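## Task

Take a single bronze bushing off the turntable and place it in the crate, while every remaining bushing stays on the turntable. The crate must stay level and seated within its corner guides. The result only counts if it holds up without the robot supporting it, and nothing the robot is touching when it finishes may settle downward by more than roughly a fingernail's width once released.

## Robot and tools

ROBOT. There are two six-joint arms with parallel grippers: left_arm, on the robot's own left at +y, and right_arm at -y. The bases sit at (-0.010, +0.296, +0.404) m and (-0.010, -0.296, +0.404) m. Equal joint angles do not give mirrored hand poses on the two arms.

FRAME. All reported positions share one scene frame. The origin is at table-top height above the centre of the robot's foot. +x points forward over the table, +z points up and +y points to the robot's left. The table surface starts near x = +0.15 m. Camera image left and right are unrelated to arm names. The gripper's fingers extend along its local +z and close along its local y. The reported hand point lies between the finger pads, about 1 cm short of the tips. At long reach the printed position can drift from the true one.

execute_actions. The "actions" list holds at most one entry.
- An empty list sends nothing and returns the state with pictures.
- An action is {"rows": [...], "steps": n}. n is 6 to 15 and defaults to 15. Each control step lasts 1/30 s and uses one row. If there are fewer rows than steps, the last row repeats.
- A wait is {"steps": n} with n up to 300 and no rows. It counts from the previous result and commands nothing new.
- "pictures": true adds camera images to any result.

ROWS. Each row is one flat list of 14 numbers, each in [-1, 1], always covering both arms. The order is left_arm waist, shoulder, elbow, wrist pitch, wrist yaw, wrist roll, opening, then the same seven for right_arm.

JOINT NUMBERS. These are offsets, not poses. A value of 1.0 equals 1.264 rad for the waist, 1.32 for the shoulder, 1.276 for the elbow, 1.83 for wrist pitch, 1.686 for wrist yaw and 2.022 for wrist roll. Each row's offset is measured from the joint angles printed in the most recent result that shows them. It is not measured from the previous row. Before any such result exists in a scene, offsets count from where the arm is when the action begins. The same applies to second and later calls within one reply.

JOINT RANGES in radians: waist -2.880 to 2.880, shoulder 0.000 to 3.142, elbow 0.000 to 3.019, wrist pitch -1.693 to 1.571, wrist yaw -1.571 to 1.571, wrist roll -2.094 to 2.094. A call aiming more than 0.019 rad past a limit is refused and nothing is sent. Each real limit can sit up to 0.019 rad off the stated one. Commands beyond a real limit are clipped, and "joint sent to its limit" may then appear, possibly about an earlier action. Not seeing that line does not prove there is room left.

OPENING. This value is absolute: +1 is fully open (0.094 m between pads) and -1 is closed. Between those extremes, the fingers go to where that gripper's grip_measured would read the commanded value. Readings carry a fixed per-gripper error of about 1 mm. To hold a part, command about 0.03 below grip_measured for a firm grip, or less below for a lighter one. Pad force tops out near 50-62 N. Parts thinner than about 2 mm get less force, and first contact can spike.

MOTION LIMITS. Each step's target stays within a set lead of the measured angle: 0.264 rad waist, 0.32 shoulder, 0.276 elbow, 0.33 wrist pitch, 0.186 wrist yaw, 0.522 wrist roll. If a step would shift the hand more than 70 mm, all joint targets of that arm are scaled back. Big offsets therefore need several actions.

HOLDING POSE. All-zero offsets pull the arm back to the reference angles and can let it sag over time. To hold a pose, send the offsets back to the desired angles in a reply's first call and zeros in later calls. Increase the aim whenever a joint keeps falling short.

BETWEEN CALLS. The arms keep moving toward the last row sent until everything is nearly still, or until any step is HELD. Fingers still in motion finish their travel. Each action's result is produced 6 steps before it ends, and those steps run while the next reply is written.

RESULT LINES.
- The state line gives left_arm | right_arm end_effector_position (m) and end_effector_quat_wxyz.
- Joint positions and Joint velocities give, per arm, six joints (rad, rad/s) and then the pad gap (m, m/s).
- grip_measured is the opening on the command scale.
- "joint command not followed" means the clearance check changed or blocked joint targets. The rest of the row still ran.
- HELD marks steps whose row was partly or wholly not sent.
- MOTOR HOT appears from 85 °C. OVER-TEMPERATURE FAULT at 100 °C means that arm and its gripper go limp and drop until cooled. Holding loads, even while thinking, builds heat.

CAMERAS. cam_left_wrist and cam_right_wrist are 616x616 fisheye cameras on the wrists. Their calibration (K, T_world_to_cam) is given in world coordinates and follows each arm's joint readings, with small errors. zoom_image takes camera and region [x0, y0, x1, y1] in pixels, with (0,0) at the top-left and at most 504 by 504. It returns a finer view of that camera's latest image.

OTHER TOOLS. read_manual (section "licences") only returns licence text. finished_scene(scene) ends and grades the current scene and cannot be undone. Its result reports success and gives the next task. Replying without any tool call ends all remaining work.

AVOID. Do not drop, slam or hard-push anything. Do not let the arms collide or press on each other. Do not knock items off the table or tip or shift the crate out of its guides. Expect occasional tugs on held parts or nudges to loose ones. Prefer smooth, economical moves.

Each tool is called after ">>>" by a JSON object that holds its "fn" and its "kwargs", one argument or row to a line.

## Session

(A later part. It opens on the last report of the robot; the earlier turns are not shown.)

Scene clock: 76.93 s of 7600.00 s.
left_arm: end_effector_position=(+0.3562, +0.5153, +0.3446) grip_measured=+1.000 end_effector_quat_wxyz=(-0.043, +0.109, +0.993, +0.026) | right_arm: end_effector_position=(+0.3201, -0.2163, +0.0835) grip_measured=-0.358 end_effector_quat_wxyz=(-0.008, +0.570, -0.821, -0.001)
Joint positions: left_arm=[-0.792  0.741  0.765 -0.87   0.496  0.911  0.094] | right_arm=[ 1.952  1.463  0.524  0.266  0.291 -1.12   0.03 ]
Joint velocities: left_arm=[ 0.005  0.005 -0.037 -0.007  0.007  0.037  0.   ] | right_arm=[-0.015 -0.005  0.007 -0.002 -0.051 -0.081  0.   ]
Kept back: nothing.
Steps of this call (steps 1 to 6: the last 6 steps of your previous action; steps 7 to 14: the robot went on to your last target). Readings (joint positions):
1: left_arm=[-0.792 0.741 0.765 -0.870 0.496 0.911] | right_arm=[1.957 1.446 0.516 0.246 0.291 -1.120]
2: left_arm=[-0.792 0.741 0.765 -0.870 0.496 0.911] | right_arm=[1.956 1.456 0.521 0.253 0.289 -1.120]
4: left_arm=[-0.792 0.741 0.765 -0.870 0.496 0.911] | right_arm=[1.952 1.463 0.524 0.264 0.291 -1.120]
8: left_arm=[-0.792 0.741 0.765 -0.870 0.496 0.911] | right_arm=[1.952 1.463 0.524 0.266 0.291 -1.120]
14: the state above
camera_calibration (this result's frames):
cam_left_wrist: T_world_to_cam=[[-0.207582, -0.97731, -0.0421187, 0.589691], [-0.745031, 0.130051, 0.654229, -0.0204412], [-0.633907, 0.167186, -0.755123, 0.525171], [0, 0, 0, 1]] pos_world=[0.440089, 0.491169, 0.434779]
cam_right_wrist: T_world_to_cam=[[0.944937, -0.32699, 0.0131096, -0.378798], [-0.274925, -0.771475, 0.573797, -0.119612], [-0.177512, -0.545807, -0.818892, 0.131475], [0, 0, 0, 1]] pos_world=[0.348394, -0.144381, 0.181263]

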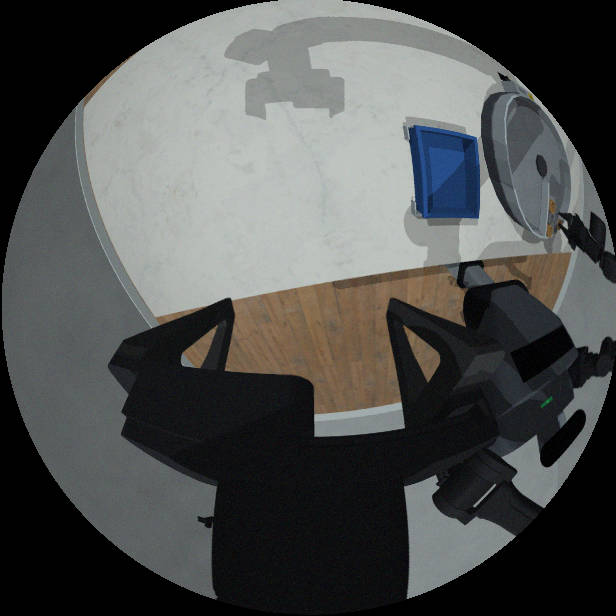

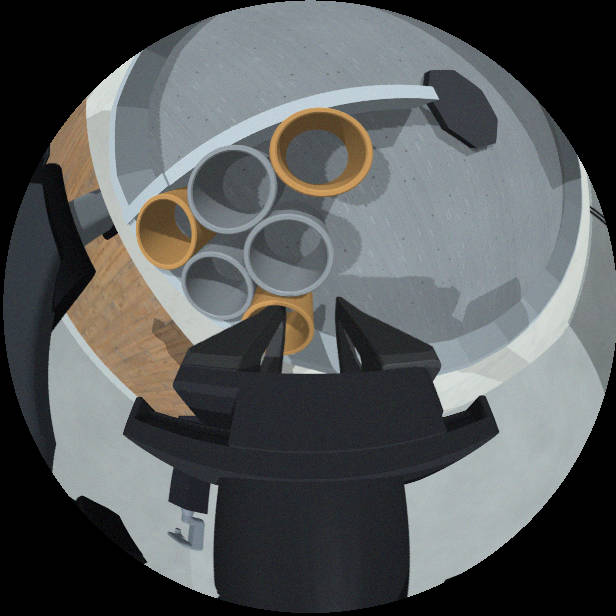

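>>> {"fn": "execute_actions", "kwargs": {
  "actions": [
    {"rows":[[0,0,0,0,0,0,1,0,-0.006,0,0,0,0,-0.45],[0,0,0,0,0,0,1,0,-0.006,0,0,0,0,-0.55],[0,0,0,0,0,0,1,0,-0.006,0,0,0,0,-0.62],[0,0,0,0,0,0,1,0,-0.006,0,0,0,0,-0.68]],"steps":8}
  ]
}}

>>> {"fn": "execute_actions", "kwargs": {
  "actions": [
    {"steps":14}
  ],
  "pictures": true
}}

>>> {"fn": "zoom_image", "kwargs": {
  "camera": "cam_right_wrist",
  "region": [220,220,400,380]
}}

Scene clock: 79.67 s of 7600.00 s.
left_arm: end_effector_position=(+0.3562, +0.5153, +0.3446) grip_measured=+1.000 end_effector_quat_wxyz=(-0.043, +0.109, +0.993, +0.026) | right_arm: end_effector_position=(+0.3204, -0.2163, +0.0836) grip_measured=-0.505 end_effector_quat_wxyz=(-0.008, +0.570, -0.821, -0.001)
Joint positions: left_arm=[-0.792  0.741  0.765 -0.87   0.496  0.911  0.094] | right_arm=[ 1.952  1.462  0.524  0.266  0.291 -1.12   0.023]
Joint velocities: left_arm=[ 0.005  0.015  0.002  0.017 -0.022  0.022  0.   ] | right_arm=[-0.005 -0.005 -0.012  0.002  0.066 -0.066 -0.086]
Steps of this call (steps 1 to 30: the robot went on to your last target; steps 31 to 80: nothing new was sent; steps 81 to 82: the first 2 steps of this action). Readings (joint positions):
81: left_arm=[-0.792 0.741 0.765 -0.870 0.496 0.911] | right_arm=[1.952 1.462 0.524 0.266 0.291 -1.120]
82: the state above

Scene clock: 80.13 s of 7600.00 s.
left_arm: end_effector_position=(+0.3562, +0.5153, +0.3446) grip_measured=+1.000 end_effector_quat_wxyz=(-0.043, +0.109, +0.993, +0.026) | right_arm: end_effector_position=(+0.3204, -0.2163, +0.0836) grip_measured=-0.677 end_effector_quat_wxyz=(-0.008, +0.570, -0.821, -0.001)
Joint positions: left_arm=[-0.792  0.741  0.765 -0.87   0.496  0.911  0.094] | right_arm=[ 1.952  1.462  0.524  0.266  0.291 -1.12   0.015]
Joint velocities: left_arm=[ 0.015 -0.005  0.002  0.007 -0.022  0.007  0.   ] | right_arm=[-0.005  0.005 -0.027 -0.007 -0.022 -0.022 -0.001]
Kept back: nothing.
Steps of this call (steps 1 to 6: the last 6 steps of your previous action; steps 7 to 14: the robot went on to your last target). Readings (joint positions):
1: left_arm=[-0.792 0.741 0.765 -0.870 0.496 0.911] | right_arm=[1.952 1.462 0.524 0.266 0.291 -1.120]
2: left_arm=[-0.792 0.741 0.765 -0.870 0.496 0.911] | right_arm=[1.952 1.462 0.524 0.266 0.291 -1.120]
4: left_arm=[-0.792 0.741 0.765 -0.870 0.496 0.911] | right_arm=[1.952 1.462 0.524 0.266 0.291 -1.120]
8: left_arm=[-0.792 0.741 0.765 -0.870 0.496 0.911] | right_arm=[1.952 1.462 0.524 0.266 0.291 -1.120]
14: the state above
camera_calibration (this result's frames):
cam_left_wrist: T_world_to_cam=[[-0.207582, -0.97731, -0.0421187, 0.589691], [-0.745031, 0.130051, 0.654229, -0.0204412], [-0.633907, 0.167186, -0.755123, 0.525171], [0, 0, 0, 1]] pos_world=[0.440089, 0.491169, 0.434779]
cam_right_wrist: T_world_to_cam=[[0.944853, -0.327204, 0.0137714, -0.379163], [-0.275515, -0.771453, 0.573543, -0.119424], [-0.177042, -0.545708, -0.81906, 0.131533], [0, 0, 0, 1]] pos_world=[0.348638, -0.144415, 0.18145]

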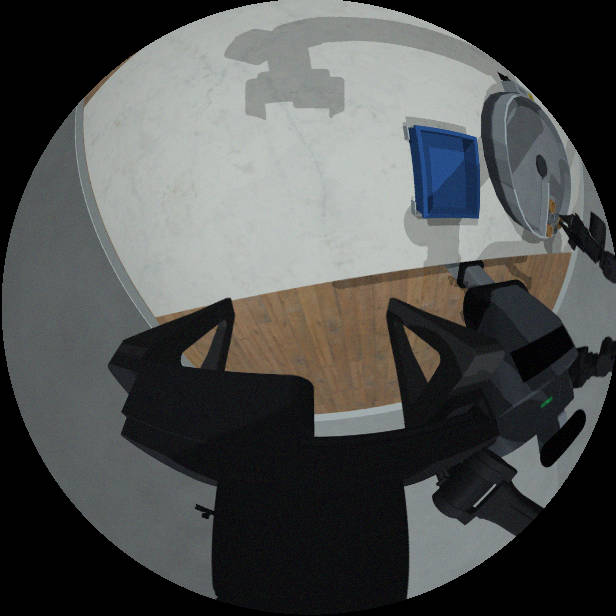

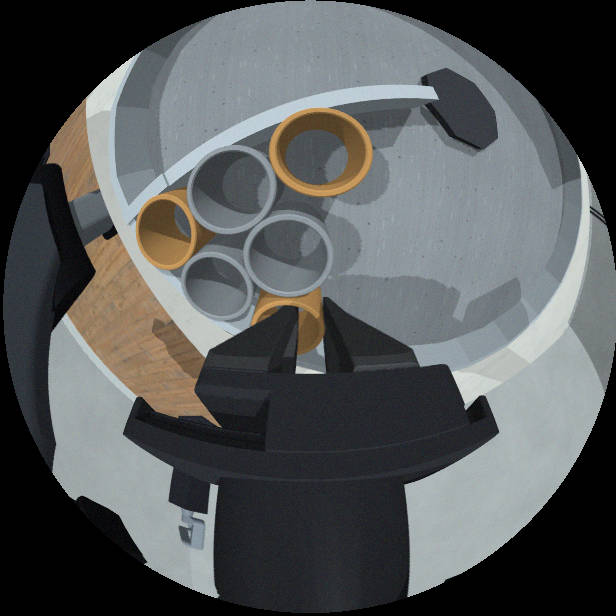

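Region (220, 220, 400, 380) of cam_right_wrist's 616x616 image, scaled by 2.800, with more detail than that image has.

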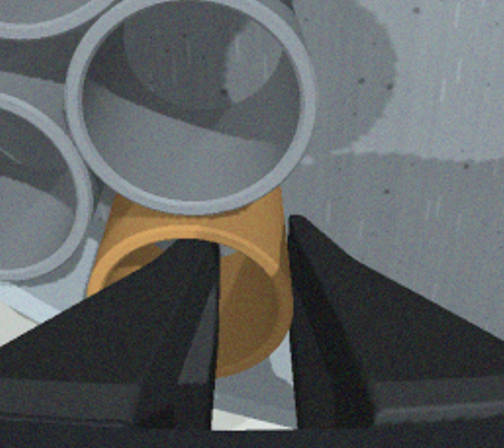

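>>> {"fn": "execute_actions", "kwargs": {
  "actions": [
    {"rows":[[0,0,0,0,0,0,1,-0.005,-0.004,0,0,-0.003,0,-0.66],[0,0,0,0,0,0,1,-0.01,-0.004,0,0,-0.006,0,-0.66],[0,0,0,0,0,0,1,-0.015,-0.004,0,0,-0.008,0,-0.66]],"steps":8}
  ]
}}

>>> {"fn": "execute_actions", "kwargs": {
  "actions": [
    {"steps":14}
  ],
  "pictures": true
}}

>>> {"fn": "zoom_image", "kwargs": {
  "camera": "cam_right_wrist",
  "region": [220,220,400,380]
}}

Scene clock: 80.57 s of 7600.00 s.
left_arm: end_effector_position=(+0.3562, +0.5153, +0.3446) grip_measured=+1.000 end_effector_quat_wxyz=(-0.043, +0.109, +0.993, +0.026) | right_arm: end_effector_position=(+0.3203, -0.2155, +0.0836) grip_measured=-0.664 end_effector_quat_wxyz=(-0.009, +0.570, -0.821, -0.003)
Joint positions: left_arm=[-0.792  0.741  0.765 -0.87   0.496  0.911  0.094] | right_arm=[ 1.952  1.462  0.524  0.266  0.287 -1.12   0.016]
Joint velocities: left_arm=[-0.015 -0.005 -0.022  0.007  0.022 -0.022  0.   ] | right_arm=[ 0.005 -0.015  0.012 -0.002 -0.139 -0.007  0.001]
Steps of this call (steps 1 to 11: the robot went on to your last target; steps 12 to 13: the first 2 steps of this action). Readings (joint positions):
12: left_arm=[-0.792 0.741 0.765 -0.870 0.496 0.911] | right_arm=[1.952 1.462 0.524 0.266 0.290 -1.120]
13: the state above

Scene clock: 81.03 s of 7600.00 s.
left_arm: end_effector_position=(+0.3562, +0.5153, +0.3446) grip_measured=+1.000 end_effector_quat_wxyz=(-0.043, +0.109, +0.993, +0.026) | right_arm: end_effector_position=(+0.3202, -0.2158, +0.0833) grip_measured=-0.663 end_effector_quat_wxyz=(-0.010, +0.570, -0.822, -0.005)
Joint positions: left_arm=[-0.792  0.741  0.765 -0.87   0.496  0.911  0.094] | right_arm=[ 1.948  1.462  0.524  0.266  0.279 -1.12   0.016]
Joint velocities: left_arm=[ 0.005 -0.005  0.002 -0.007  0.007 -0.007  0.   ] | right_arm=[ 0.005 -0.005 -0.017  0.007 -0.051 -0.081 -0.001]
Kept back: nothing.
Steps of this call (steps 1 to 6: the last 6 steps of your previous action; steps 7 to 14: the robot went on to your last target). Readings (joint positions):
1: left_arm=[-0.792 0.741 0.765 -0.870 0.496 0.911] | right_arm=[1.952 1.462 0.524 0.266 0.283 -1.120]
2: left_arm=[-0.792 0.741 0.765 -0.870 0.496 0.911] | right_arm=[1.951 1.462 0.524 0.266 0.281 -1.120]
4: left_arm=[-0.792 0.741 0.765 -0.870 0.496 0.911] | right_arm=[1.949 1.462 0.524 0.266 0.280 -1.120]
8: left_arm=[-0.792 0.741 0.765 -0.870 0.496 0.911] | right_arm=[1.948 1.462 0.524 0.266 0.279 -1.120]
14: the state above
camera_calibration (this result's frames):
cam_left_wrist: T_world_to_cam=[[-0.207582, -0.97731, -0.0421187, 0.589691], [-0.745031, 0.130051, 0.654229, -0.0204412], [-0.633907, 0.167186, -0.755123, 0.525171], [0, 0, 0, 1]] pos_world=[0.440089, 0.491169, 0.434779]
cam_right_wrist: T_world_to_cam=[[0.94424, -0.329127, 0.0092411, -0.378683], [-0.276138, -0.776308, 0.566651, -0.119147], [-0.179327, -0.537607, -0.823906, 0.134425], [0, 0, 0, 1]] pos_world=[0.348773, -0.144862, 0.181768]

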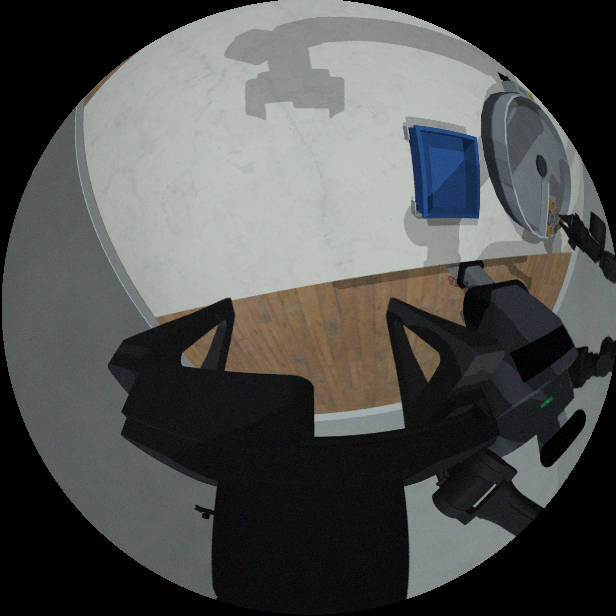

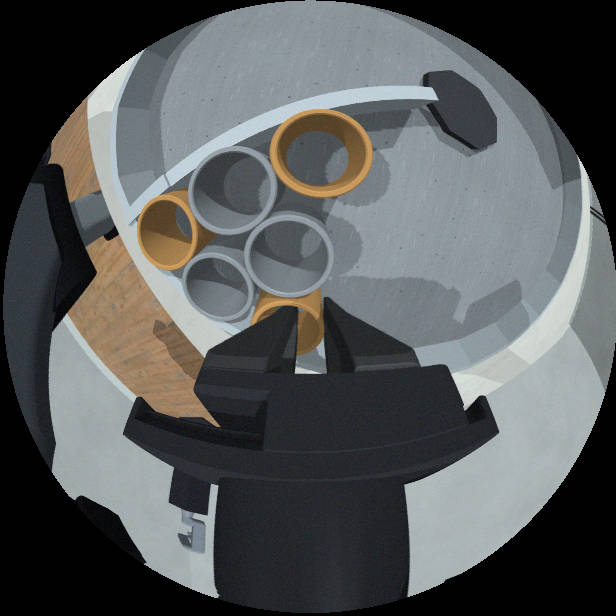

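Region (220, 220, 400, 380) of cam_right_wrist's 616x616 image, scaled by 2.800, with more detail than that image has.

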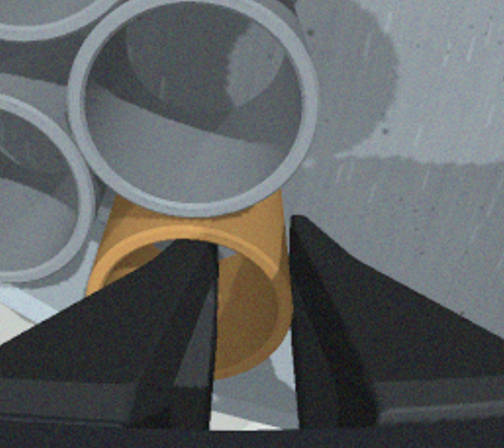

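>>> {"fn": "execute_actions", "kwargs": {
  "actions": [
    {"rows":[[0,0,0,0,0,0,1,0,0,0,0,0,0,-0.7],[0,0,0,0,0,0,1,0,0,0,0,0,0,-0.74],[0,0,0,0,0,0,1,0,0,0,0,0,0,-0.78],[0,0,0,0,0,0,1,0,0,0,0,0,0,-0.82],[0,0,0,0,0,0,1,0,0,0,0,0,0,-0.86],[0,0,0,0,0,0,1,0,0,0,0,0,0,-0.9]],"steps":10}
  ]
}}

>>> {"fn": "execute_actions", "kwargs": {
  "actions": [
    {"steps":14}
  ],
  "pictures": true
}}

>>> {"fn": "zoom_image", "kwargs": {
  "camera": "cam_right_wrist",
  "region": [220,220,400,380]
}}

Scene clock: 81.63 s of 7600.00 s.
left_arm: end_effector_position=(+0.3562, +0.5153, +0.3446) grip_measured=+1.000 end_effector_quat_wxyz=(-0.043, +0.109, +0.993, +0.026) | right_arm: end_effector_position=(+0.3212, -0.2150, +0.0845) grip_measured=-0.788 end_effector_quat_wxyz=(-0.012, +0.570, -0.822, -0.005)
Joint positions: left_arm=[-0.792  0.741  0.765 -0.87   0.496  0.911  0.094] | right_arm=[ 1.95   1.458  0.523  0.266  0.279 -1.12   0.01 ]
Joint velocities: left_arm=[-0.015 -0.015 -0.007 -0.017 -0.022  0.007  0.   ] | right_arm=[-0.005 -0.083 -0.002  0.007 -0.066  0.051 -0.026]
Steps of this call (steps 1 to 14: the robot went on to your last target; steps 15 to 18: the first 4 steps of this action). Readings (joint positions):
15: left_arm=[-0.792 0.741 0.765 -0.870 0.496 0.911] | right_arm=[1.948 1.462 0.524 0.266 0.279 -1.120]
16: left_arm=[-0.792 0.741 0.765 -0.870 0.496 0.911] | right_arm=[1.948 1.461 0.524 0.266 0.279 -1.120]
18: the state above

Scene clock: 82.10 s of 7600.00 s.
left_arm: end_effector_position=(+0.3562, +0.5153, +0.3446) grip_measured=+1.000 end_effector_quat_wxyz=(-0.043, +0.109, +0.993, +0.026) | right_arm: end_effector_position=(+0.3223, -0.2148, +0.0852) grip_measured=-0.794 end_effector_quat_wxyz=(-0.013, +0.569, -0.822, -0.005)
Joint positions: left_arm=[-0.792  0.741  0.765 -0.87   0.496  0.911  0.094] | right_arm=[ 1.951  1.455  0.523  0.266  0.278 -1.12   0.01 ]
Joint velocities: left_arm=[-0.024  0.005 -0.002  0.017 -0.022 -0.022  0.   ] | right_arm=[-0.005  0.005  0.007  0.007  0.007 -0.081  0.001]
Kept back: nothing.
Steps of this call (steps 1 to 6: the last 6 steps of your previous action; steps 7 to 14: the robot went on to your last target). Readings (joint positions):
1: left_arm=[-0.792 0.741 0.765 -0.870 0.496 0.911] | right_arm=[1.950 1.455 0.523 0.266 0.279 -1.120]
2: left_arm=[-0.792 0.741 0.765 -0.870 0.496 0.911] | right_arm=[1.950 1.455 0.523 0.266 0.279 -1.120]
4: left_arm=[-0.792 0.741 0.765 -0.870 0.496 0.911] | right_arm=[1.951 1.455 0.523 0.266 0.278 -1.120]
8: left_arm=[-0.792 0.741 0.765 -0.870 0.496 0.911] | right_arm=[1.951 1.455 0.523 0.266 0.278 -1.120]
14: the state above
camera_calibration (this result's frames):
cam_left_wrist: T_world_to_cam=[[-0.207582, -0.97731, -0.0421187, 0.589691], [-0.745031, 0.130051, 0.654229, -0.0204412], [-0.633907, 0.167186, -0.755123, 0.525171], [0, 0, 0, 1]] pos_world=[0.440089, 0.491169, 0.434779]
cam_right_wrist: T_world_to_cam=[[0.944041, -0.329543, 0.0137075, -0.380773], [-0.279808, -0.778178, 0.56227, -0.117755], [-0.174625, -0.534641, -0.82684, 0.136217], [0, 0, 0, 1]] pos_world=[0.350303, -0.144288, 0.184059]

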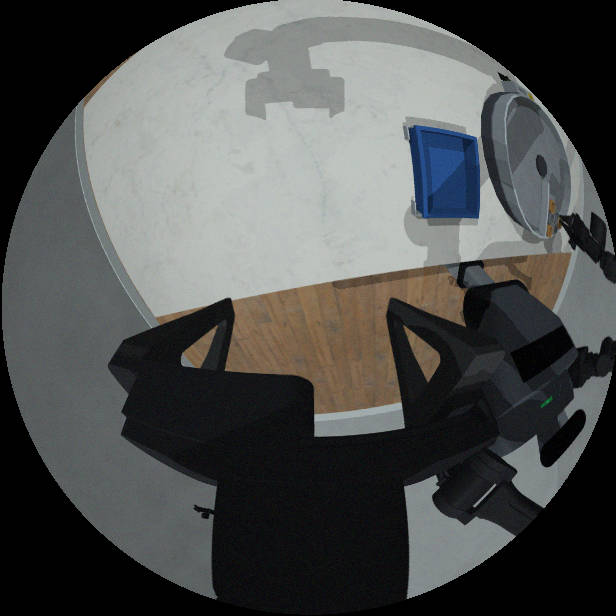

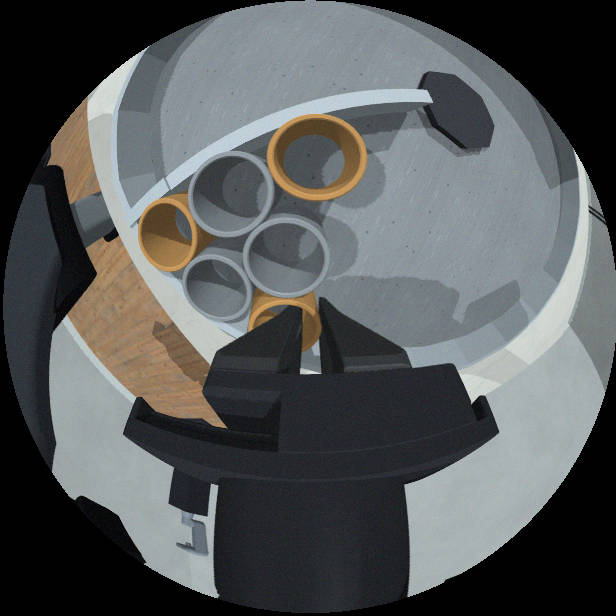

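Region (220, 220, 400, 380) of cam_right_wrist's 616x616 image, scaled by 2.800, with more detail than that image has.

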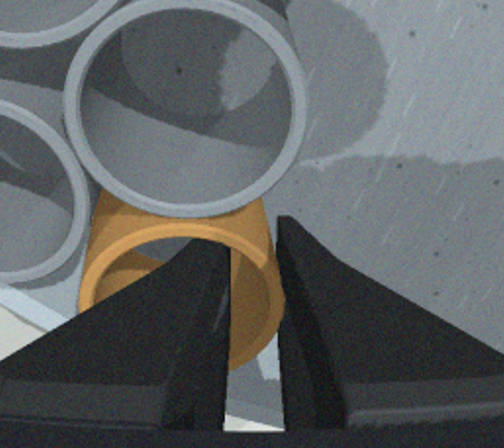

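>>> {"fn": "execute_actions", "kwargs": {
  "actions": [
    {"rows":[[0,0,0,0,0,0,1,0,-0.02,0,-0.004,0,0,-0.9],[0,0,0,0,0,0,1,0.003,-0.032,-0.003,-0.01,0.002,0,-0.9],[0,0,0,0,0,0,1,0.006,-0.044,-0.007,-0.016,0.004,0,-0.9],[0,0,0,0,0,0,1,0.01,-0.056,-0.011,-0.022,0.006,0,-0.9],[0,0,0,0,0,0,1,0.014,-0.068,-0.016,-0.028,0.008,0,-0.9],[0,0,0,0,0,0,1,0.018,-0.08,-0.021,-0.035,0.01,0,-0.9],[0,0,0,0,0,0,1,0.022,-0.092,-0.026,-0.042,0.012,0,-0.9],[0,0,0,0,0,0,1,0.026,-0.104,-0.03,-0.049,0.014,0,-0.9],[0,0,0,0,0,0,1,0.03,-0.116,-0.035,-0.056,0.016,0,-0.9],[0,0,0,0,0,0,1,0.033,-0.128,-0.04,-0.063,0.018,0,-0.9],[0,0,0,0,0,0,1,0.036,-0.138,-0.044,-0.069,0.02,0,-0.9],[0,0,0,0,0,0,1,0.04,-0.15,-0.049,-0.076,0.023,0,-0.9]],"steps":14}
  ]
}}

>>> {"fn": "execute_actions", "kwargs": {
  "actions": [
    {"steps":16}
  ],
  "pictures": true
}}

Scene clock: 82.73 s of 7600.00 s.
left_arm: end_effector_position=(+0.3562, +0.5153, +0.3446) grip_measured=+1.000 end_effector_quat_wxyz=(-0.043, +0.109, +0.993, +0.026) | right_arm: end_effector_position=(+0.3324, -0.2195, +0.1046) grip_measured=-0.799 end_effector_quat_wxyz=(-0.016, +0.570, -0.822, +0.004)
Joint positions: left_arm=[-0.792  0.741  0.765 -0.87   0.496  0.911  0.094] | right_arm=[ 1.958  1.372  0.51   0.209  0.297 -1.12   0.009]
Joint velocities: left_arm=[ 0.005  0.005  0.012 -0.012  0.022 -0.037  0.   ] | right_arm=[ 0.112 -0.571 -0.159 -0.339  0.066 -0.095 -0.001]
Steps of this call (steps 1 to 11: the robot went on to your last target; steps 12 to 19: the first 8 steps of this action). Readings (joint positions):
12: left_arm=[-0.792 0.741 0.765 -0.870 0.496 0.911] | right_arm=[1.951 1.453 0.523 0.266 0.278 -1.120]
13: left_arm=[-0.792 0.741 0.765 -0.870 0.496 0.911] | right_arm=[1.951 1.451 0.523 0.263 0.279 -1.120]
15: left_arm=[-0.792 0.741 0.765 -0.870 0.496 0.911] | right_arm=[1.951 1.437 0.523 0.251 0.283 -1.120]
19: the state above

Scene clock: 83.27 s of 7600.00 s.
left_arm: end_effector_position=(+0.3562, +0.5153, +0.3446) grip_measured=+1.000 end_effector_quat_wxyz=(-0.043, +0.109, +0.993, +0.026) | right_arm: end_effector_position=(+0.3286, -0.2170, +0.1338) grip_measured=-0.799 end_effector_quat_wxyz=(-0.020, +0.578, -0.816, +0.001)
Joint positions: left_arm=[-0.792  0.741  0.765 -0.87   0.496  0.911  0.094] | right_arm=[ 1.992  1.26   0.467  0.136  0.314 -1.12   0.009]
Joint velocities: left_arm=[ 0.015 -0.015  0.032 -0.017 -0.051 -0.007  0.   ] | right_arm=[-0.015 -0.005 -0.017  0.027  0.037 -0.007 -0.001]
Kept back: nothing.
Steps of this call (steps 1 to 6: the last 6 steps of your previous action; steps 7 to 16: the robot went on to your last target). Readings (joint positions):
1: left_arm=[-0.792 0.741 0.765 -0.870 0.496 0.911] | right_arm=[1.963 1.352 0.505 0.197 0.301 -1.120]
2: left_arm=[-0.792 0.741 0.765 -0.870 0.496 0.911] | right_arm=[1.969 1.332 0.499 0.186 0.304 -1.120]
4: left_arm=[-0.792 0.741 0.765 -0.870 0.496 0.911] | right_arm=[1.979 1.295 0.487 0.162 0.312 -1.120]
8: left_arm=[-0.792 0.741 0.765 -0.870 0.496 0.911] | right_arm=[1.992 1.260 0.470 0.141 0.314 -1.120]
16: the state above
camera_calibration (this result's frames):
cam_left_wrist: T_world_to_cam=[[-0.207582, -0.97731, -0.0421187, 0.589691], [-0.745031, 0.130051, 0.654229, -0.0204412], [-0.633907, 0.167186, -0.755123, 0.525171], [0, 0, 0, 1]] pos_world=[0.440089, 0.491169, 0.434779]
cam_right_wrist: T_world_to_cam=[[0.950405, -0.30951, 0.0305497, -0.388067], [-0.272838, -0.782562, 0.559604, -0.147957], [-0.149296, -0.540186, -0.828197, 0.166975], [0, 0, 0, 1]] pos_world=[0.353381, -0.145698, 0.23294]

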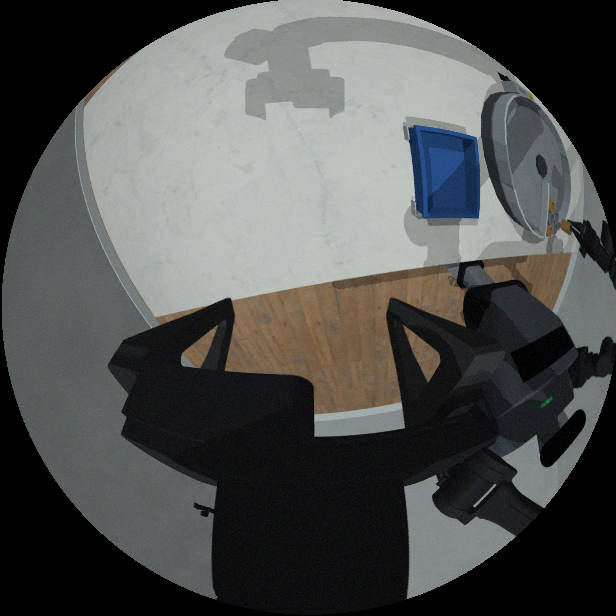

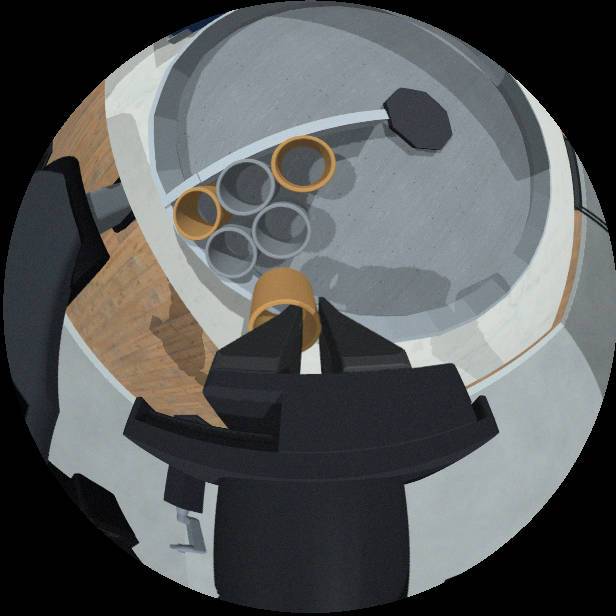

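>>> {"fn": "execute_actions", "kwargs": {
  "actions": [
    {"rows":[[0,0,0,0,0,0,1,0.004,-0.015,0.001,-0.012,0.004,0,-0.9],[0,0,0,0,0,0,1,0.01,-0.028,0.002,-0.025,0.01,0,-0.9],[0,0,0,0,0,0,1,0.02,-0.042,0.004,-0.04,0.017,0,-0.9],[0,0,0,0,0,0,1,0.031,-0.056,0.005,-0.055,0.024,0,-0.9],[0,0,0,0,0,0,1,0.042,-0.07,0.007,-0.07,0.031,0,-0.9],[0,0,0,0,0,0,1,0.053,-0.084,0.008,-0.085,0.038,0,-0.9],[0,0,0,0,0,0,1,0.064,-0.098,0.01,-0.1,0.046,0,-0.9],[0,0,0,0,0,0,1,0.075,-0.112,0.011,-0.115,0.053,0,-0.9],[0,0,0,0,0,0,1,0.086,-0.126,0.013,-0.13,0.06,0,-0.9],[0,0,0,0,0,0,1,0.097,-0.138,0.014,-0.144,0.067,0,-0.9],[0,0,0,0,0,0,1,0.108,-0.149,0.016,-0.157,0.074,0,-0.9],[0,0,0,0,0,0,1,0.118,-0.158,0.017,-0.168,0.081,0,-0.9],[0,0,0,0,0,0,1,0.126,-0.165,0.018,-0.177,0.086,0,-0.9],[0,0,0,0,0,0,1,0.133,-0.17,0.018,-0.184,0.09,0,-0.9]],"steps":15}
  ]
}}

>>> {"fn": "execute_actions", "kwargs": {
  "actions": [
    {"steps":14}
  ]
}}

Scene clock: 85.60 s of 7600.00 s.
left_arm: end_effector_position=(+0.3562, +0.5153, +0.3446) grip_measured=+1.000 end_effector_quat_wxyz=(-0.043, +0.109, +0.993, +0.026) | right_arm: end_effector_position=(+0.3250, -0.2137, +0.1638) grip_measured=-0.799 end_effector_quat_wxyz=(+0.010, +0.604, -0.797, +0.006)
Joint positions: left_arm=[-0.792  0.741  0.765 -0.87   0.496  0.911  0.094] | right_arm=[ 2.061  1.152  0.47  -0.041  0.404 -1.12   0.009]
Joint velocities: left_arm=[-0.005 -0.015  0.007 -0.007 -0.037 -0.037  0.   ] | right_arm=[ 0.513 -0.669  0.012 -0.789  0.315 -0.037 -0.001]
Steps of this call (steps 1 to 15: the robot went on to your last target; steps 16 to 61: nothing new was sent; steps 62 to 70: the first 9 steps of this action). Readings (joint positions):
62: left_arm=[-0.792 0.741 0.765 -0.870 0.496 0.911] | right_arm=[1.992 1.260 0.467 0.134 0.316 -1.120]
63: left_arm=[-0.792 0.741 0.765 -0.870 0.496 0.911] | right_arm=[1.992 1.258 0.468 0.126 0.322 -1.120]
65: left_arm=[-0.792 0.741 0.765 -0.870 0.496 0.911] | right_arm=[1.997 1.244 0.468 0.089 0.344 -1.120]
69: left_arm=[-0.792 0.741 0.765 -0.870 0.496 0.911] | right_arm=[2.044 1.174 0.468 -0.015 0.392 -1.120]
70: the state above

Scene clock: 86.07 s of 7600.00 s.
left_arm: end_effector_position=(+0.3562, +0.5153, +0.3446) grip_measured=+1.000 end_effector_quat_wxyz=(-0.043, +0.109, +0.993, +0.026) | right_arm: end_effector_position=(+0.3326, -0.1977, +0.1997) grip_measured=-0.799 end_effector_quat_wxyz=(+0.004, +0.630, -0.776, +0.003)
Joint positions: left_arm=[-0.792  0.741  0.765 -0.87   0.496  0.911  0.094] | right_arm=[ 2.155  1.039  0.484 -0.189  0.463 -1.12   0.009]
Joint velocities: left_arm=[-0.015 -0.005  0.012 -0.012 -0.007  0.022  0.   ] | right_arm=[ 0.005  0.005  0.007 -0.022  0.051  0.007 -0.   ]
Kept back: nothing.
Steps of this call (steps 1 to 6: the last 6 steps of your previous action; steps 7 to 14: the robot went on to your last target). Readings (joint positions):
1: left_arm=[-0.792 0.741 0.765 -0.870 0.496 0.911] | right_arm=[2.078 1.130 0.472 -0.067 0.415 -1.120]
2: left_arm=[-0.792 0.741 0.765 -0.870 0.496 0.911] | right_arm=[2.094 1.108 0.474 -0.093 0.427 -1.120]
4: left_arm=[-0.792 0.741 0.765 -0.870 0.496 0.911] | right_arm=[2.124 1.072 0.479 -0.138 0.449 -1.120]
8: left_arm=[-0.792 0.741 0.765 -0.870 0.496 0.911] | right_arm=[2.154 1.039 0.484 -0.181 0.462 -1.120]
14: the state above

>>> {"fn": "execute_actions", "kwargs": {
  "actions": [
    {"rows":[[0,0,0,0,0,0,1,0.01,0.01,0.025,-0.006,0.005,0,-0.9],[0,0,0,0,0,0,1,0.025,0.03,0.058,-0.015,0.012,0,-0.9],[0,0,0,0,0,0,1,0.042,0.055,0.095,-0.025,0.02,0,-0.9],[0,0,0,0,0,0,1,0.059,0.081,0.132,-0.035,0.027,0,-0.9],[0,0,0,0,0,0,1,0.076,0.108,0.168,-0.045,0.035,0,-0.9],[0,0,0,0,0,0,1,0.093,0.134,0.204,-0.055,0.043,0,-0.9],[0,0,0,0,0,0,1,0.11,0.161,0.24,-0.065,0.051,0,-0.9],[0,0,0,0,0,0,1,0.127,0.187,0.276,-0.075,0.059,0,-0.9],[0,0,0,0,0,0,1,0.144,0.214,0.312,-0.085,0.067,0,-0.9],[0,0,0,0,0,0,1,0.161,0.24,0.346,-0.095,0.075,0,-0.9],[0,0,0,0,0,0,1,0.178,0.267,0.378,-0.105,0.083,0,-0.9],[0,0,0,0,0,0,1,0.194,0.293,0.408,-0.114,0.091,0,-0.9],[0,0,0,0,0,0,1,0.208,0.317,0.435,-0.122,0.097,0,-0.9],[0,0,0,0,0,0,1,0.219,0.336,0.457,-0.128,0.102,0,-0.9],[0,0,0,0,0,0,1,0.225,0.345,0.472,-0.132,0.105,0,-0.9]],"steps":15}
  ]
}}

>>> {"fn": "execute_actions", "kwargs": {
  "actions": [
    {"steps":20}
  ]
}}

Scene clock: 86.83 s of 7600.00 s.
left_arm: end_effector_position=(+0.3562, +0.5153, +0.3446) grip_measured=+1.000 end_effector_quat_wxyz=(-0.043, +0.109, +0.993, +0.026) | right_arm: end_effector_position=(+0.4164, -0.1242, +0.1887) grip_measured=-0.799 end_effector_quat_wxyz=(-0.001, +0.662, -0.749, +0.013)
Joint positions: left_arm=[-0.792  0.741  0.765 -0.87   0.496  0.911  0.094] | right_arm=[ 2.276  1.243  0.778 -0.304  0.565 -1.12   0.009]
Joint velocities: left_arm=[ 0.005 -0.005 -0.007 -0.012 -0.051 -0.066  0.   ] | right_arm=[ 0.679  1.138  1.687 -0.442  0.286  0.022 -0.001]
Steps of this call (steps 1 to 14: the robot went on to your last target; steps 15 to 23: the first 9 steps of this action). Readings (joint positions):
15: left_arm=[-0.792 0.741 0.765 -0.870 0.496 0.911] | right_arm=[2.155 1.039 0.485 -0.191 0.466 -1.120]
16: left_arm=[-0.792 0.741 0.765 -0.870 0.496 0.911] | right_arm=[2.157 1.041 0.491 -0.196 0.475 -1.120]
18: left_arm=[-0.792 0.741 0.765 -0.870 0.496 0.911] | right_arm=[2.174 1.068 0.532 -0.225 0.501 -1.120]
22: left_arm=[-0.792 0.741 0.765 -0.870 0.496 0.911] | right_arm=[2.253 1.204 0.721 -0.288 0.552 -1.120]
23: the state above

Scene clock: 87.50 s of 7600.00 s.
left_arm: end_effector_position=(+0.3562, +0.5153, +0.3446) grip_measured=+1.000 end_effector_quat_wxyz=(-0.043, +0.109, +0.993, +0.026) | right_arm: end_effector_position=(+0.4590, +0.0000, +0.1824) grip_measured=-0.799 end_effector_quat_wxyz=(-0.016, +0.713, -0.701, -0.005)
Joint positions: left_arm=[-0.792  0.741  0.765 -0.87   0.496  0.911  0.094] | right_arm=[ 2.447  1.493  1.081 -0.423  0.638 -1.12   0.009]
Joint velocities: left_arm=[-0.024 -0.034 -0.002 -0.022 -0.037 -0.007  0.   ] | right_arm=[-0.015  0.005 -0.002  0.002 -0.007  0.066 -0.001]
Kept back: nothing.
Steps of this call (steps 1 to 6: the last 6 steps of your previous action; steps 7 to 20: the robot went on to your last target). Readings (joint positions):
1: left_arm=[-0.792 0.741 0.765 -0.870 0.496 0.911] | right_arm=[2.299 1.281 0.834 -0.320 0.578 -1.120]
2: left_arm=[-0.792 0.741 0.765 -0.870 0.496 0.911] | right_arm=[2.323 1.318 0.888 -0.335 0.591 -1.120]
4: left_arm=[-0.792 0.741 0.765 -0.870 0.496 0.911] | right_arm=[2.367 1.386 0.984 -0.365 0.616 -1.120]
8: left_arm=[-0.792 0.741 0.765 -0.870 0.496 0.911] | right_arm=[2.434 1.479 1.089 -0.402 0.634 -1.120]
20: the state above

>>> {"fn": "execute_actions", "kwargs": {
  "actions": [
    {"rows":[[0,0,0,0,0,0,1,0.01,0.01,0.025,-0.007,0.005,0,-0.9],[0,0,0,0,0,0,1,0.023,0.032,0.056,-0.016,0.012,0,-0.9],[0,0,0,0,0,0,1,0.038,0.061,0.091,-0.027,0.019,0,-0.9],[0,0,0,0,0,0,1,0.053,0.091,0.126,-0.038,0.027,0,-0.9],[0,0,0,0,0,0,1,0.069,0.121,0.161,-0.049,0.034,0,-0.9],[0,0,0,0,0,0,1,0.084,0.151,0.196,-0.06,0.042,0,-0.9],[0,0,0,0,0,0,1,0.1,0.181,0.231,-0.071,0.05,0,-0.9],[0,0,0,0,0,0,1,0.115,0.211,0.266,-0.082,0.057,0,-0.9],[0,0,0,0,0,0,1,0.13,0.241,0.3,-0.093,0.065,0,-0.9],[0,0,0,0,0,0,1,0.145,0.271,0.334,-0.104,0.072,0,-0.9],[0,0,0,0,0,0,1,0.16,0.301,0.366,-0.115,0.08,0,-0.9],[0,0,0,0,0,0,1,0.175,0.33,0.396,-0.125,0.087,0,-0.9],[0,0,0,0,0,0,1,0.188,0.358,0.423,-0.134,0.094,0,-0.9],[0,0,0,0,0,0,1,0.198,0.381,0.444,-0.141,0.099,0,-0.9],[0,0,0,0,0,0,1,0.206,0.395,0.46,-0.146,0.102,0,-0.9]],"steps":15}
  ]
}}

>>> {"fn": "execute_actions", "kwargs": {
  "actions": [
    {"steps":22}
  ],
  "pictures": true
}}

Scene clock: 88.27 s of 7600.00 s.
left_arm: end_effector_position=(+0.3562, +0.5153, +0.3446) grip_measured=+1.000 end_effector_quat_wxyz=(-0.043, +0.109, +0.993, +0.026) | right_arm: end_effector_position=(+0.4993, +0.0818, +0.1731) grip_measured=-0.799 end_effector_quat_wxyz=(-0.016, +0.735, -0.678, +0.018)
Joint positions: left_arm=[-0.792  0.741  0.765 -0.87   0.496  0.911  0.094] | right_arm=[ 2.525  1.694  1.363 -0.535  0.734 -1.12   0.009]
Joint velocities: left_arm=[-0.005 -0.015 -0.007  0.002  0.051 -0.022  0.   ] | right_arm=[ 0.523  1.089  1.346 -0.422  0.33   0.066 -0.   ]
Steps of this call (steps 1 to 14: the robot went on to your last target; steps 15 to 23: the first 9 steps of this action). Readings (joint positions):
15: left_arm=[-0.792 0.741 0.765 -0.870 0.496 0.911] | right_arm=[2.447 1.493 1.081 -0.423 0.641 -1.120]
16: left_arm=[-0.792 0.741 0.765 -0.870 0.496 0.911] | right_arm=[2.448 1.496 1.086 -0.429 0.649 -1.120]
18: left_arm=[-0.792 0.741 0.765 -0.870 0.496 0.911] | right_arm=[2.456 1.522 1.129 -0.460 0.675 -1.120]
22: left_arm=[-0.792 0.741 0.765 -0.870 0.496 0.911] | right_arm=[2.507 1.656 1.315 -0.521 0.722 -1.120]
23: the state above

Scene clock: 89.00 s of 7600.00 s.
left_arm: end_effector_position=(+0.3562, +0.5153, +0.3446) grip_measured=+1.000 end_effector_quat_wxyz=(-0.043, +0.109, +0.993, +0.026) | right_arm: end_effector_position=(+0.4102, +0.2369, +0.1622) grip_measured=-0.799 end_effector_quat_wxyz=(-0.003, +0.816, -0.579, -0.002)
Joint positions: left_arm=[-0.792  0.741  0.765 -0.87   0.496  0.911  0.094] | right_arm=[ 2.72   2.035  1.649 -0.683  0.808 -1.12   0.009]
Joint velocities: left_arm=[ 0.015 -0.024 -0.017 -0.017 -0.007  0.066  0.   ] | right_arm=[-0.005 -0.005  0.022  0.007 -0.037 -0.066 -0.001]
Kept back: nothing.
Steps of this call (steps 1 to 6: the last 6 steps of your previous action; steps 7 to 22: the robot went on to your last target). Readings (joint positions):
1: left_arm=[-0.792 0.741 0.765 -0.870 0.496 0.911] | right_arm=[2.544 1.731 1.408 -0.550 0.745 -1.120]
2: left_arm=[-0.792 0.741 0.765 -0.870 0.496 0.911] | right_arm=[2.563 1.768 1.451 -0.566 0.756 -1.120]
4: left_arm=[-0.792 0.741 0.765 -0.870 0.496 0.911] | right_arm=[2.602 1.839 1.527 -0.600 0.779 -1.120]
8: left_arm=[-0.792 0.741 0.765 -0.870 0.496 0.911] | right_arm=[2.674 1.973 1.642 -0.656 0.805 -1.120]
22: the state above
camera_calibration (this result's frames):
cam_left_wrist: T_world_to_cam=[[-0.207582, -0.97731, -0.0421187, 0.589691], [-0.745031, 0.130051, 0.654229, -0.0204412], [-0.633907, 0.167186, -0.755123, 0.525171], [0, 0, 0, 1]] pos_world=[0.440089, 0.491169, 0.434779]
cam_right_wrist: T_world_to_cam=[[0.935768, 0.352518, 0.00831707, -0.473245], [0.282893, -0.764611, 0.579087, -0.0217272], [0.210498, -0.539538, -0.815224, 0.298065], [0, 0, 0, 1]] pos_world=[0.386252, 0.311032, 0.259508]

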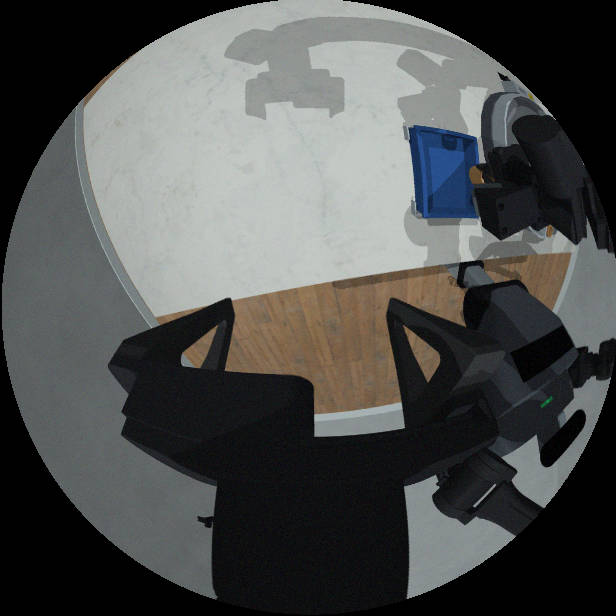

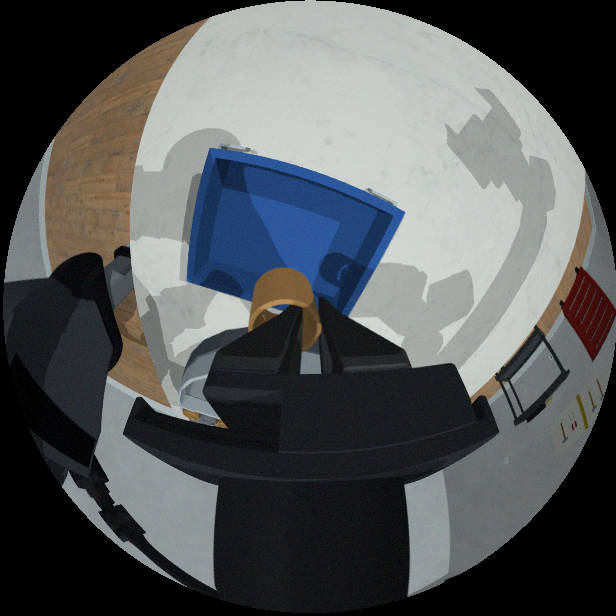

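>>> {"fn": "execute_actions", "kwargs": {
  "actions": [
    {"rows":[[0,0,0,0,0,0,1,-0.012,0.004,0.008,0.005,-0.002,0,-0.9],[0,0,0,0,0,0,1,-0.018,0.011,0.013,0.01,-0.004,0,-0.9],[0,0,0,0,0,0,1,-0.024,0.018,0.017,0.015,-0.006,0,-0.9],[0,0,0,0,0,0,1,-0.03,0.025,0.021,0.02,-0.008,0,-0.9],[0,0,0,0,0,0,1,-0.036,0.032,0.025,0.025,-0.01,0,-0.9],[0,0,0,0,0,0,1,-0.042,0.039,0.029,0.03,-0.012,0,-0.9],[0,0,0,0,0,0,1,-0.048,0.046,0.033,0.035,-0.014,0,-0.9],[0,0,0,0,0,0,1,-0.054,0.053,0.037,0.04,-0.016,0,-0.9],[0,0,0,0,0,0,1,-0.06,0.06,0.041,0.045,-0.018,0,-0.9],[0,0,0,0,0,0,1,-0.065,0.067,0.045,0.05,-0.02,0,-0.9],[0,0,0,0,0,0,1,-0.07,0.074,0.049,0.056,-0.022,0,-0.9],[0,0,0,0,0,0,1,-0.075,0.081,0.053,0.062,-0.024,0,-0.9],[0,0,0,0,0,0,1,-0.08,0.088,0.057,0.068,-0.026,0,-0.9],[0,0,0,0,0,0,1,-0.085,0.095,0.061,0.073,-0.027,0,-0.9],[0,0,0,0,0,0,1,-0.089,0.102,0.064,0.077,-0.028,0,-0.9]],"steps":15}
  ]
}}

>>> {"fn": "execute_actions", "kwargs": {
  "actions": [
    {"steps":20}
  ],
  "pictures": true
}}

Scene clock: 91.87 s of 7600.00 s.
left_arm: end_effector_position=(+0.3562, +0.5153, +0.3446) grip_measured=+1.000 end_effector_quat_wxyz=(-0.043, +0.109, +0.993, +0.026) | right_arm: end_effector_position=(+0.4175, +0.2404, +0.1387) grip_measured=-0.799 end_effector_quat_wxyz=(-0.010, +0.800, -0.599, -0.006)
Joint positions: left_arm=[-0.792  0.741  0.765 -0.87   0.496  0.911  0.094] | right_arm=[ 2.689  2.066  1.671 -0.628  0.783 -1.12   0.009]
Joint velocities: left_arm=[ 0.005 -0.015  0.012  0.002  0.007 -0.022  0.   ] | right_arm=[-0.278  0.269  0.198  0.276 -0.154 -0.081 -0.   ]
Steps of this call (steps 1 to 15: the robot went on to your last target; steps 16 to 77: nothing new was sent; steps 78 to 86: the first 9 steps of this action). Readings (joint positions):
78: left_arm=[-0.792 0.741 0.765 -0.870 0.496 0.911] | right_arm=[2.720 2.035 1.649 -0.683 0.808 -1.120]
79: left_arm=[-0.792 0.741 0.765 -0.870 0.496 0.911] | right_arm=[2.720 2.035 1.649 -0.682 0.806 -1.120]
81: left_arm=[-0.792 0.741 0.765 -0.870 0.496 0.911] | right_arm=[2.717 2.036 1.649 -0.671 0.800 -1.120]
85: left_arm=[-0.792 0.741 0.765 -0.870 0.496 0.911] | right_arm=[2.697 2.057 1.665 -0.638 0.786 -1.120]
86: the state above

Scene clock: 92.53 s of 7600.00 s.
left_arm: end_effector_position=(+0.3562, +0.5153, +0.3446) grip_measured=+1.000 end_effector_quat_wxyz=(-0.043, +0.109, +0.993, +0.026) | right_arm: end_effector_position=(+0.4099, +0.2233, +0.0619) grip_measured=-0.799 end_effector_quat_wxyz=(+0.014, +0.782, -0.623, +0.001)
Joint positions: left_arm=[-0.792  0.741  0.765 -0.87   0.496  0.911  0.094] | right_arm=[ 2.604  2.169  1.708 -0.552  0.763 -1.12   0.009]
Joint velocities: left_arm=[-0.005 -0.005  0.007 -0.012 -0.007  0.022  0.   ] | right_arm=[-0.005  0.005 -0.007 -0.007  0.007  0.022 -0.001]
Kept back: nothing.
Steps of this call (steps 1 to 6: the last 6 steps of your previous action; steps 7 to 20: the robot went on to your last target). Readings (joint positions):
1: left_arm=[-0.792 0.741 0.765 -0.870 0.496 0.911] | right_arm=[2.680 2.076 1.678 -0.619 0.779 -1.120]
2: left_arm=[-0.792 0.741 0.765 -0.870 0.496 0.911] | right_arm=[2.671 2.086 1.683 -0.609 0.776 -1.120]
4: left_arm=[-0.792 0.741 0.765 -0.870 0.496 0.911] | right_arm=[2.651 2.108 1.693 -0.588 0.770 -1.120]
8: left_arm=[-0.792 0.741 0.765 -0.870 0.496 0.911] | right_arm=[2.616 2.150 1.706 -0.557 0.764 -1.120]
20: the state above
camera_calibration (this result's frames):
cam_left_wrist: T_world_to_cam=[[-0.207582, -0.97731, -0.0421187, 0.589691], [-0.745031, 0.130051, 0.654229, -0.0204412], [-0.633907, 0.167186, -0.755123, 0.525171], [0, 0, 0, 1]] pos_world=[0.440089, 0.491169, 0.434779]
cam_right_wrist: T_world_to_cam=[[0.968751, 0.2476, -0.0147128, -0.45602], [0.206615, -0.772731, 0.600164, 0.0578225], [0.137231, -0.584449, -0.799742, 0.248117], [0, 0, 0, 1]] pos_world=[0.395773, 0.302604, 0.157017]

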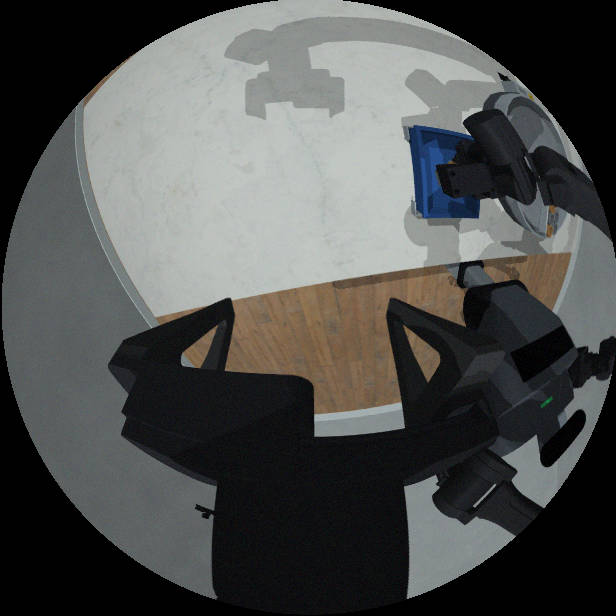

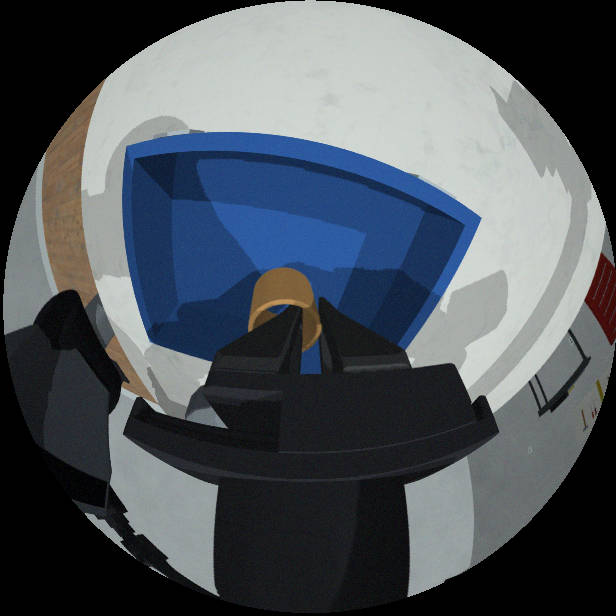

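>>> {"fn": "execute_actions", "kwargs": {
  "actions": [
    {"rows":[[0,0,0,0,0,0,1,0,0.006,0,0.002,0,0,-0.9],[0,0,0,0,0,0,1,0,0.011,0,0.004,0,0,-0.9],[0,0,0,0,0,0,1,0,0.016,0,0.006,0,0,-0.9]],"steps":8}
  ]
}}

>>> {"fn": "execute_actions", "kwargs": {
  "actions": [
    {"steps":14}
  ],
  "pictures": true
}}

Scene clock: 93.07 s of 7600.00 s.
left_arm: end_effector_position=(+0.3562, +0.5153, +0.3446) grip_measured=+1.000 end_effector_quat_wxyz=(-0.043, +0.109, +0.993, +0.026) | right_arm: end_effector_position=(+0.4099, +0.2233, +0.0619) grip_measured=-0.799 end_effector_quat_wxyz=(+0.014, +0.782, -0.623, +0.001)
Joint positions: left_arm=[-0.792  0.741  0.765 -0.87   0.496  0.911  0.094] | right_arm=[ 2.604  2.169  1.708 -0.552  0.763 -1.12   0.009]
Joint velocities: left_arm=[-0.024  0.005 -0.002 -0.002  0.037 -0.095  0.   ] | right_arm=[-0.005  0.005  0.007  0.002  0.022  0.007  0.   ]
Steps of this call (steps 1 to 14: the robot went on to your last target; steps 15 to 16: the first 2 steps of this action). Readings (joint positions):
15: left_arm=[-0.792 0.741 0.765 -0.870 0.496 0.911] | right_arm=[2.604 2.169 1.708 -0.552 0.763 -1.120]
16: the state above

Scene clock: 93.53 s of 7600.00 s.
left_arm: end_effector_position=(+0.3562, +0.5153, +0.3446) grip_measured=+1.000 end_effector_quat_wxyz=(-0.043, +0.109, +0.993, +0.026) | right_arm: end_effector_position=(+0.4095, +0.2233, +0.0616) grip_measured=-0.799 end_effector_quat_wxyz=(+0.014, +0.783, -0.622, +0.001)
Joint positions: left_arm=[-0.792  0.741  0.765 -0.87   0.496  0.911  0.094] | right_arm=[ 2.604  2.17   1.708 -0.552  0.763 -1.12   0.009]
Joint velocities: left_arm=[-0.024  0.005 -0.002 -0.002 -0.022 -0.022  0.   ] | right_arm=[-0.005 -0.005  0.002  0.012 -0.022 -0.066 -0.001]
Kept back: nothing.
Steps of this call (steps 1 to 6: the last 6 steps of your previous action; steps 7 to 14: the robot went on to your last target). Readings (joint positions):
1: left_arm=[-0.792 0.741 0.765 -0.870 0.496 0.911] | right_arm=[2.604 2.170 1.708 -0.552 0.763 -1.120]
2: left_arm=[-0.792 0.741 0.765 -0.870 0.496 0.911] | right_arm=[2.604 2.170 1.708 -0.552 0.763 -1.120]
4: left_arm=[-0.792 0.741 0.765 -0.870 0.496 0.911] | right_arm=[2.604 2.170 1.708 -0.552 0.763 -1.120]
8: left_arm=[-0.792 0.741 0.765 -0.870 0.496 0.911] | right_arm=[2.604 2.170 1.708 -0.552 0.763 -1.120]
14: the state above
camera_calibration (this result's frames):
cam_left_wrist: T_world_to_cam=[[-0.207582, -0.97731, -0.0421187, 0.589691], [-0.745031, 0.130051, 0.654229, -0.0204412], [-0.633907, 0.167186, -0.755123, 0.525171], [0, 0, 0, 1]] pos_world=[0.440089, 0.491169, 0.434779]
cam_right_wrist: T_world_to_cam=[[0.968615, 0.248101, -0.0152248, -0.455617], [0.207284, -0.77242, 0.600334, 0.0577648], [0.137183, -0.584648, -0.799605, 0.247999], [0, 0, 0, 1]] pos_world=[0.395322, 0.302649, 0.156686]

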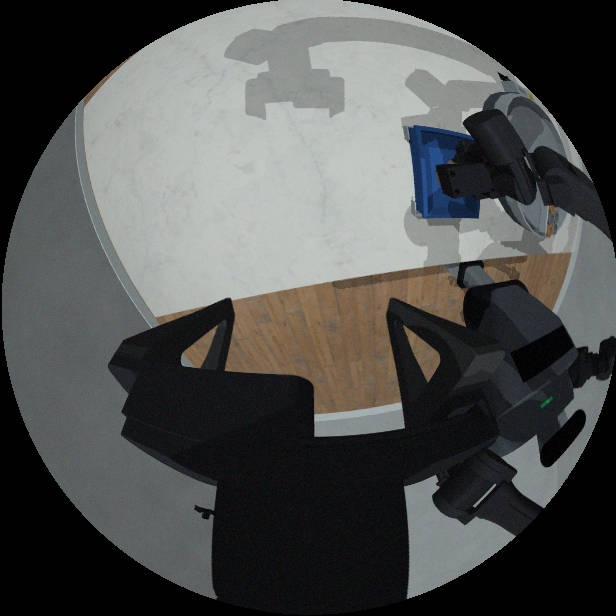

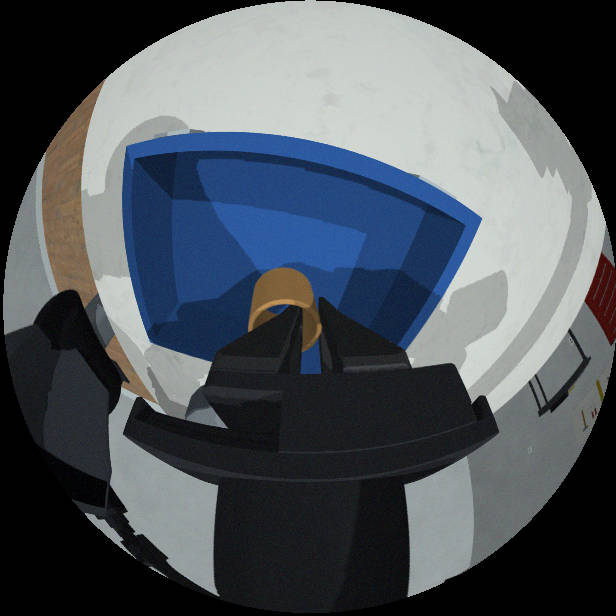

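>>> {"fn": "execute_actions", "kwargs": {
  "actions": [
    {"rows":[[0,0,0,0,0,0,1,0,0.012,0,0.004,0,0,-0.9],[0,0,0,0,0,0,1,0,0.018,0,0.007,0,0,-0.9],[0,0,0,0,0,0,1,0,0.024,0,0.01,0,0,-0.9]],"steps":8}
  ]
}}

>>> {"fn": "execute_actions", "kwargs": {
  "actions": [
    {"steps":14}
  ]
}}

Scene clock: 93.90 s of 7600.00 s.
left_arm: end_effector_position=(+0.3562, +0.5153, +0.3446) grip_measured=+1.000 end_effector_quat_wxyz=(-0.043, +0.109, +0.993, +0.026) | right_arm: end_effector_position=(+0.4095, +0.2234, +0.0616) grip_measured=-0.799 end_effector_quat_wxyz=(+0.014, +0.783, -0.622, +0.001)
Joint positions: left_arm=[-0.792  0.741  0.765 -0.87   0.496  0.911  0.094] | right_arm=[ 2.604  2.17   1.708 -0.552  0.763 -1.12   0.009]
Joint velocities: left_arm=[ 0.005 -0.015 -0.002  0.012  0.022  0.022  0.   ] | right_arm=[-0.015  0.005 -0.002  0.027 -0.051 -0.051  0.   ]
Steps of this call (steps 1 to 9: the robot went on to your last target; steps 10 to 11: the first 2 steps of this action). Readings (joint positions):
10: left_arm=[-0.792 0.741 0.765 -0.870 0.496 0.911] | right_arm=[2.604 2.170 1.708 -0.552 0.763 -1.120]
11: the state above

Scene clock: 94.37 s of 7600.00 s.
left_arm: end_effector_position=(+0.3562, +0.5153, +0.3446) grip_measured=+1.000 end_effector_quat_wxyz=(-0.043, +0.109, +0.993, +0.026) | right_arm: end_effector_position=(+0.4016, +0.2247, +0.0554) grip_measured=-0.799 end_effector_quat_wxyz=(+0.017, +0.784, -0.620, +0.001)
Joint positions: left_arm=[-0.792  0.741  0.765 -0.87   0.496  0.911  0.094] | right_arm=[ 2.604  2.185  1.708 -0.544  0.763 -1.12   0.009]
Joint velocities: left_arm=[-0.015 -0.005 -0.012  0.007 -0.037 -0.022  0.   ] | right_arm=[ 0.024  0.005  0.002 -0.022 -0.081  0.022 -0.   ]
Kept back: nothing.
Steps of this call (steps 1 to 6: the last 6 steps of your previous action; steps 7 to 14: the robot went on to your last target). Readings (joint positions):
1: left_arm=[-0.792 0.741 0.765 -0.870 0.496 0.911] | right_arm=[2.604 2.171 1.708 -0.550 0.763 -1.120]
2: left_arm=[-0.792 0.741 0.765 -0.870 0.496 0.911] | right_arm=[2.604 2.172 1.708 -0.547 0.763 -1.120]
4: left_arm=[-0.792 0.741 0.765 -0.870 0.496 0.911] | right_arm=[2.604 2.175 1.708 -0.545 0.763 -1.120]
8: left_arm=[-0.792 0.741 0.765 -0.870 0.496 0.911] | right_arm=[2.604 2.182 1.708 -0.544 0.763 -1.120]
14: the state above


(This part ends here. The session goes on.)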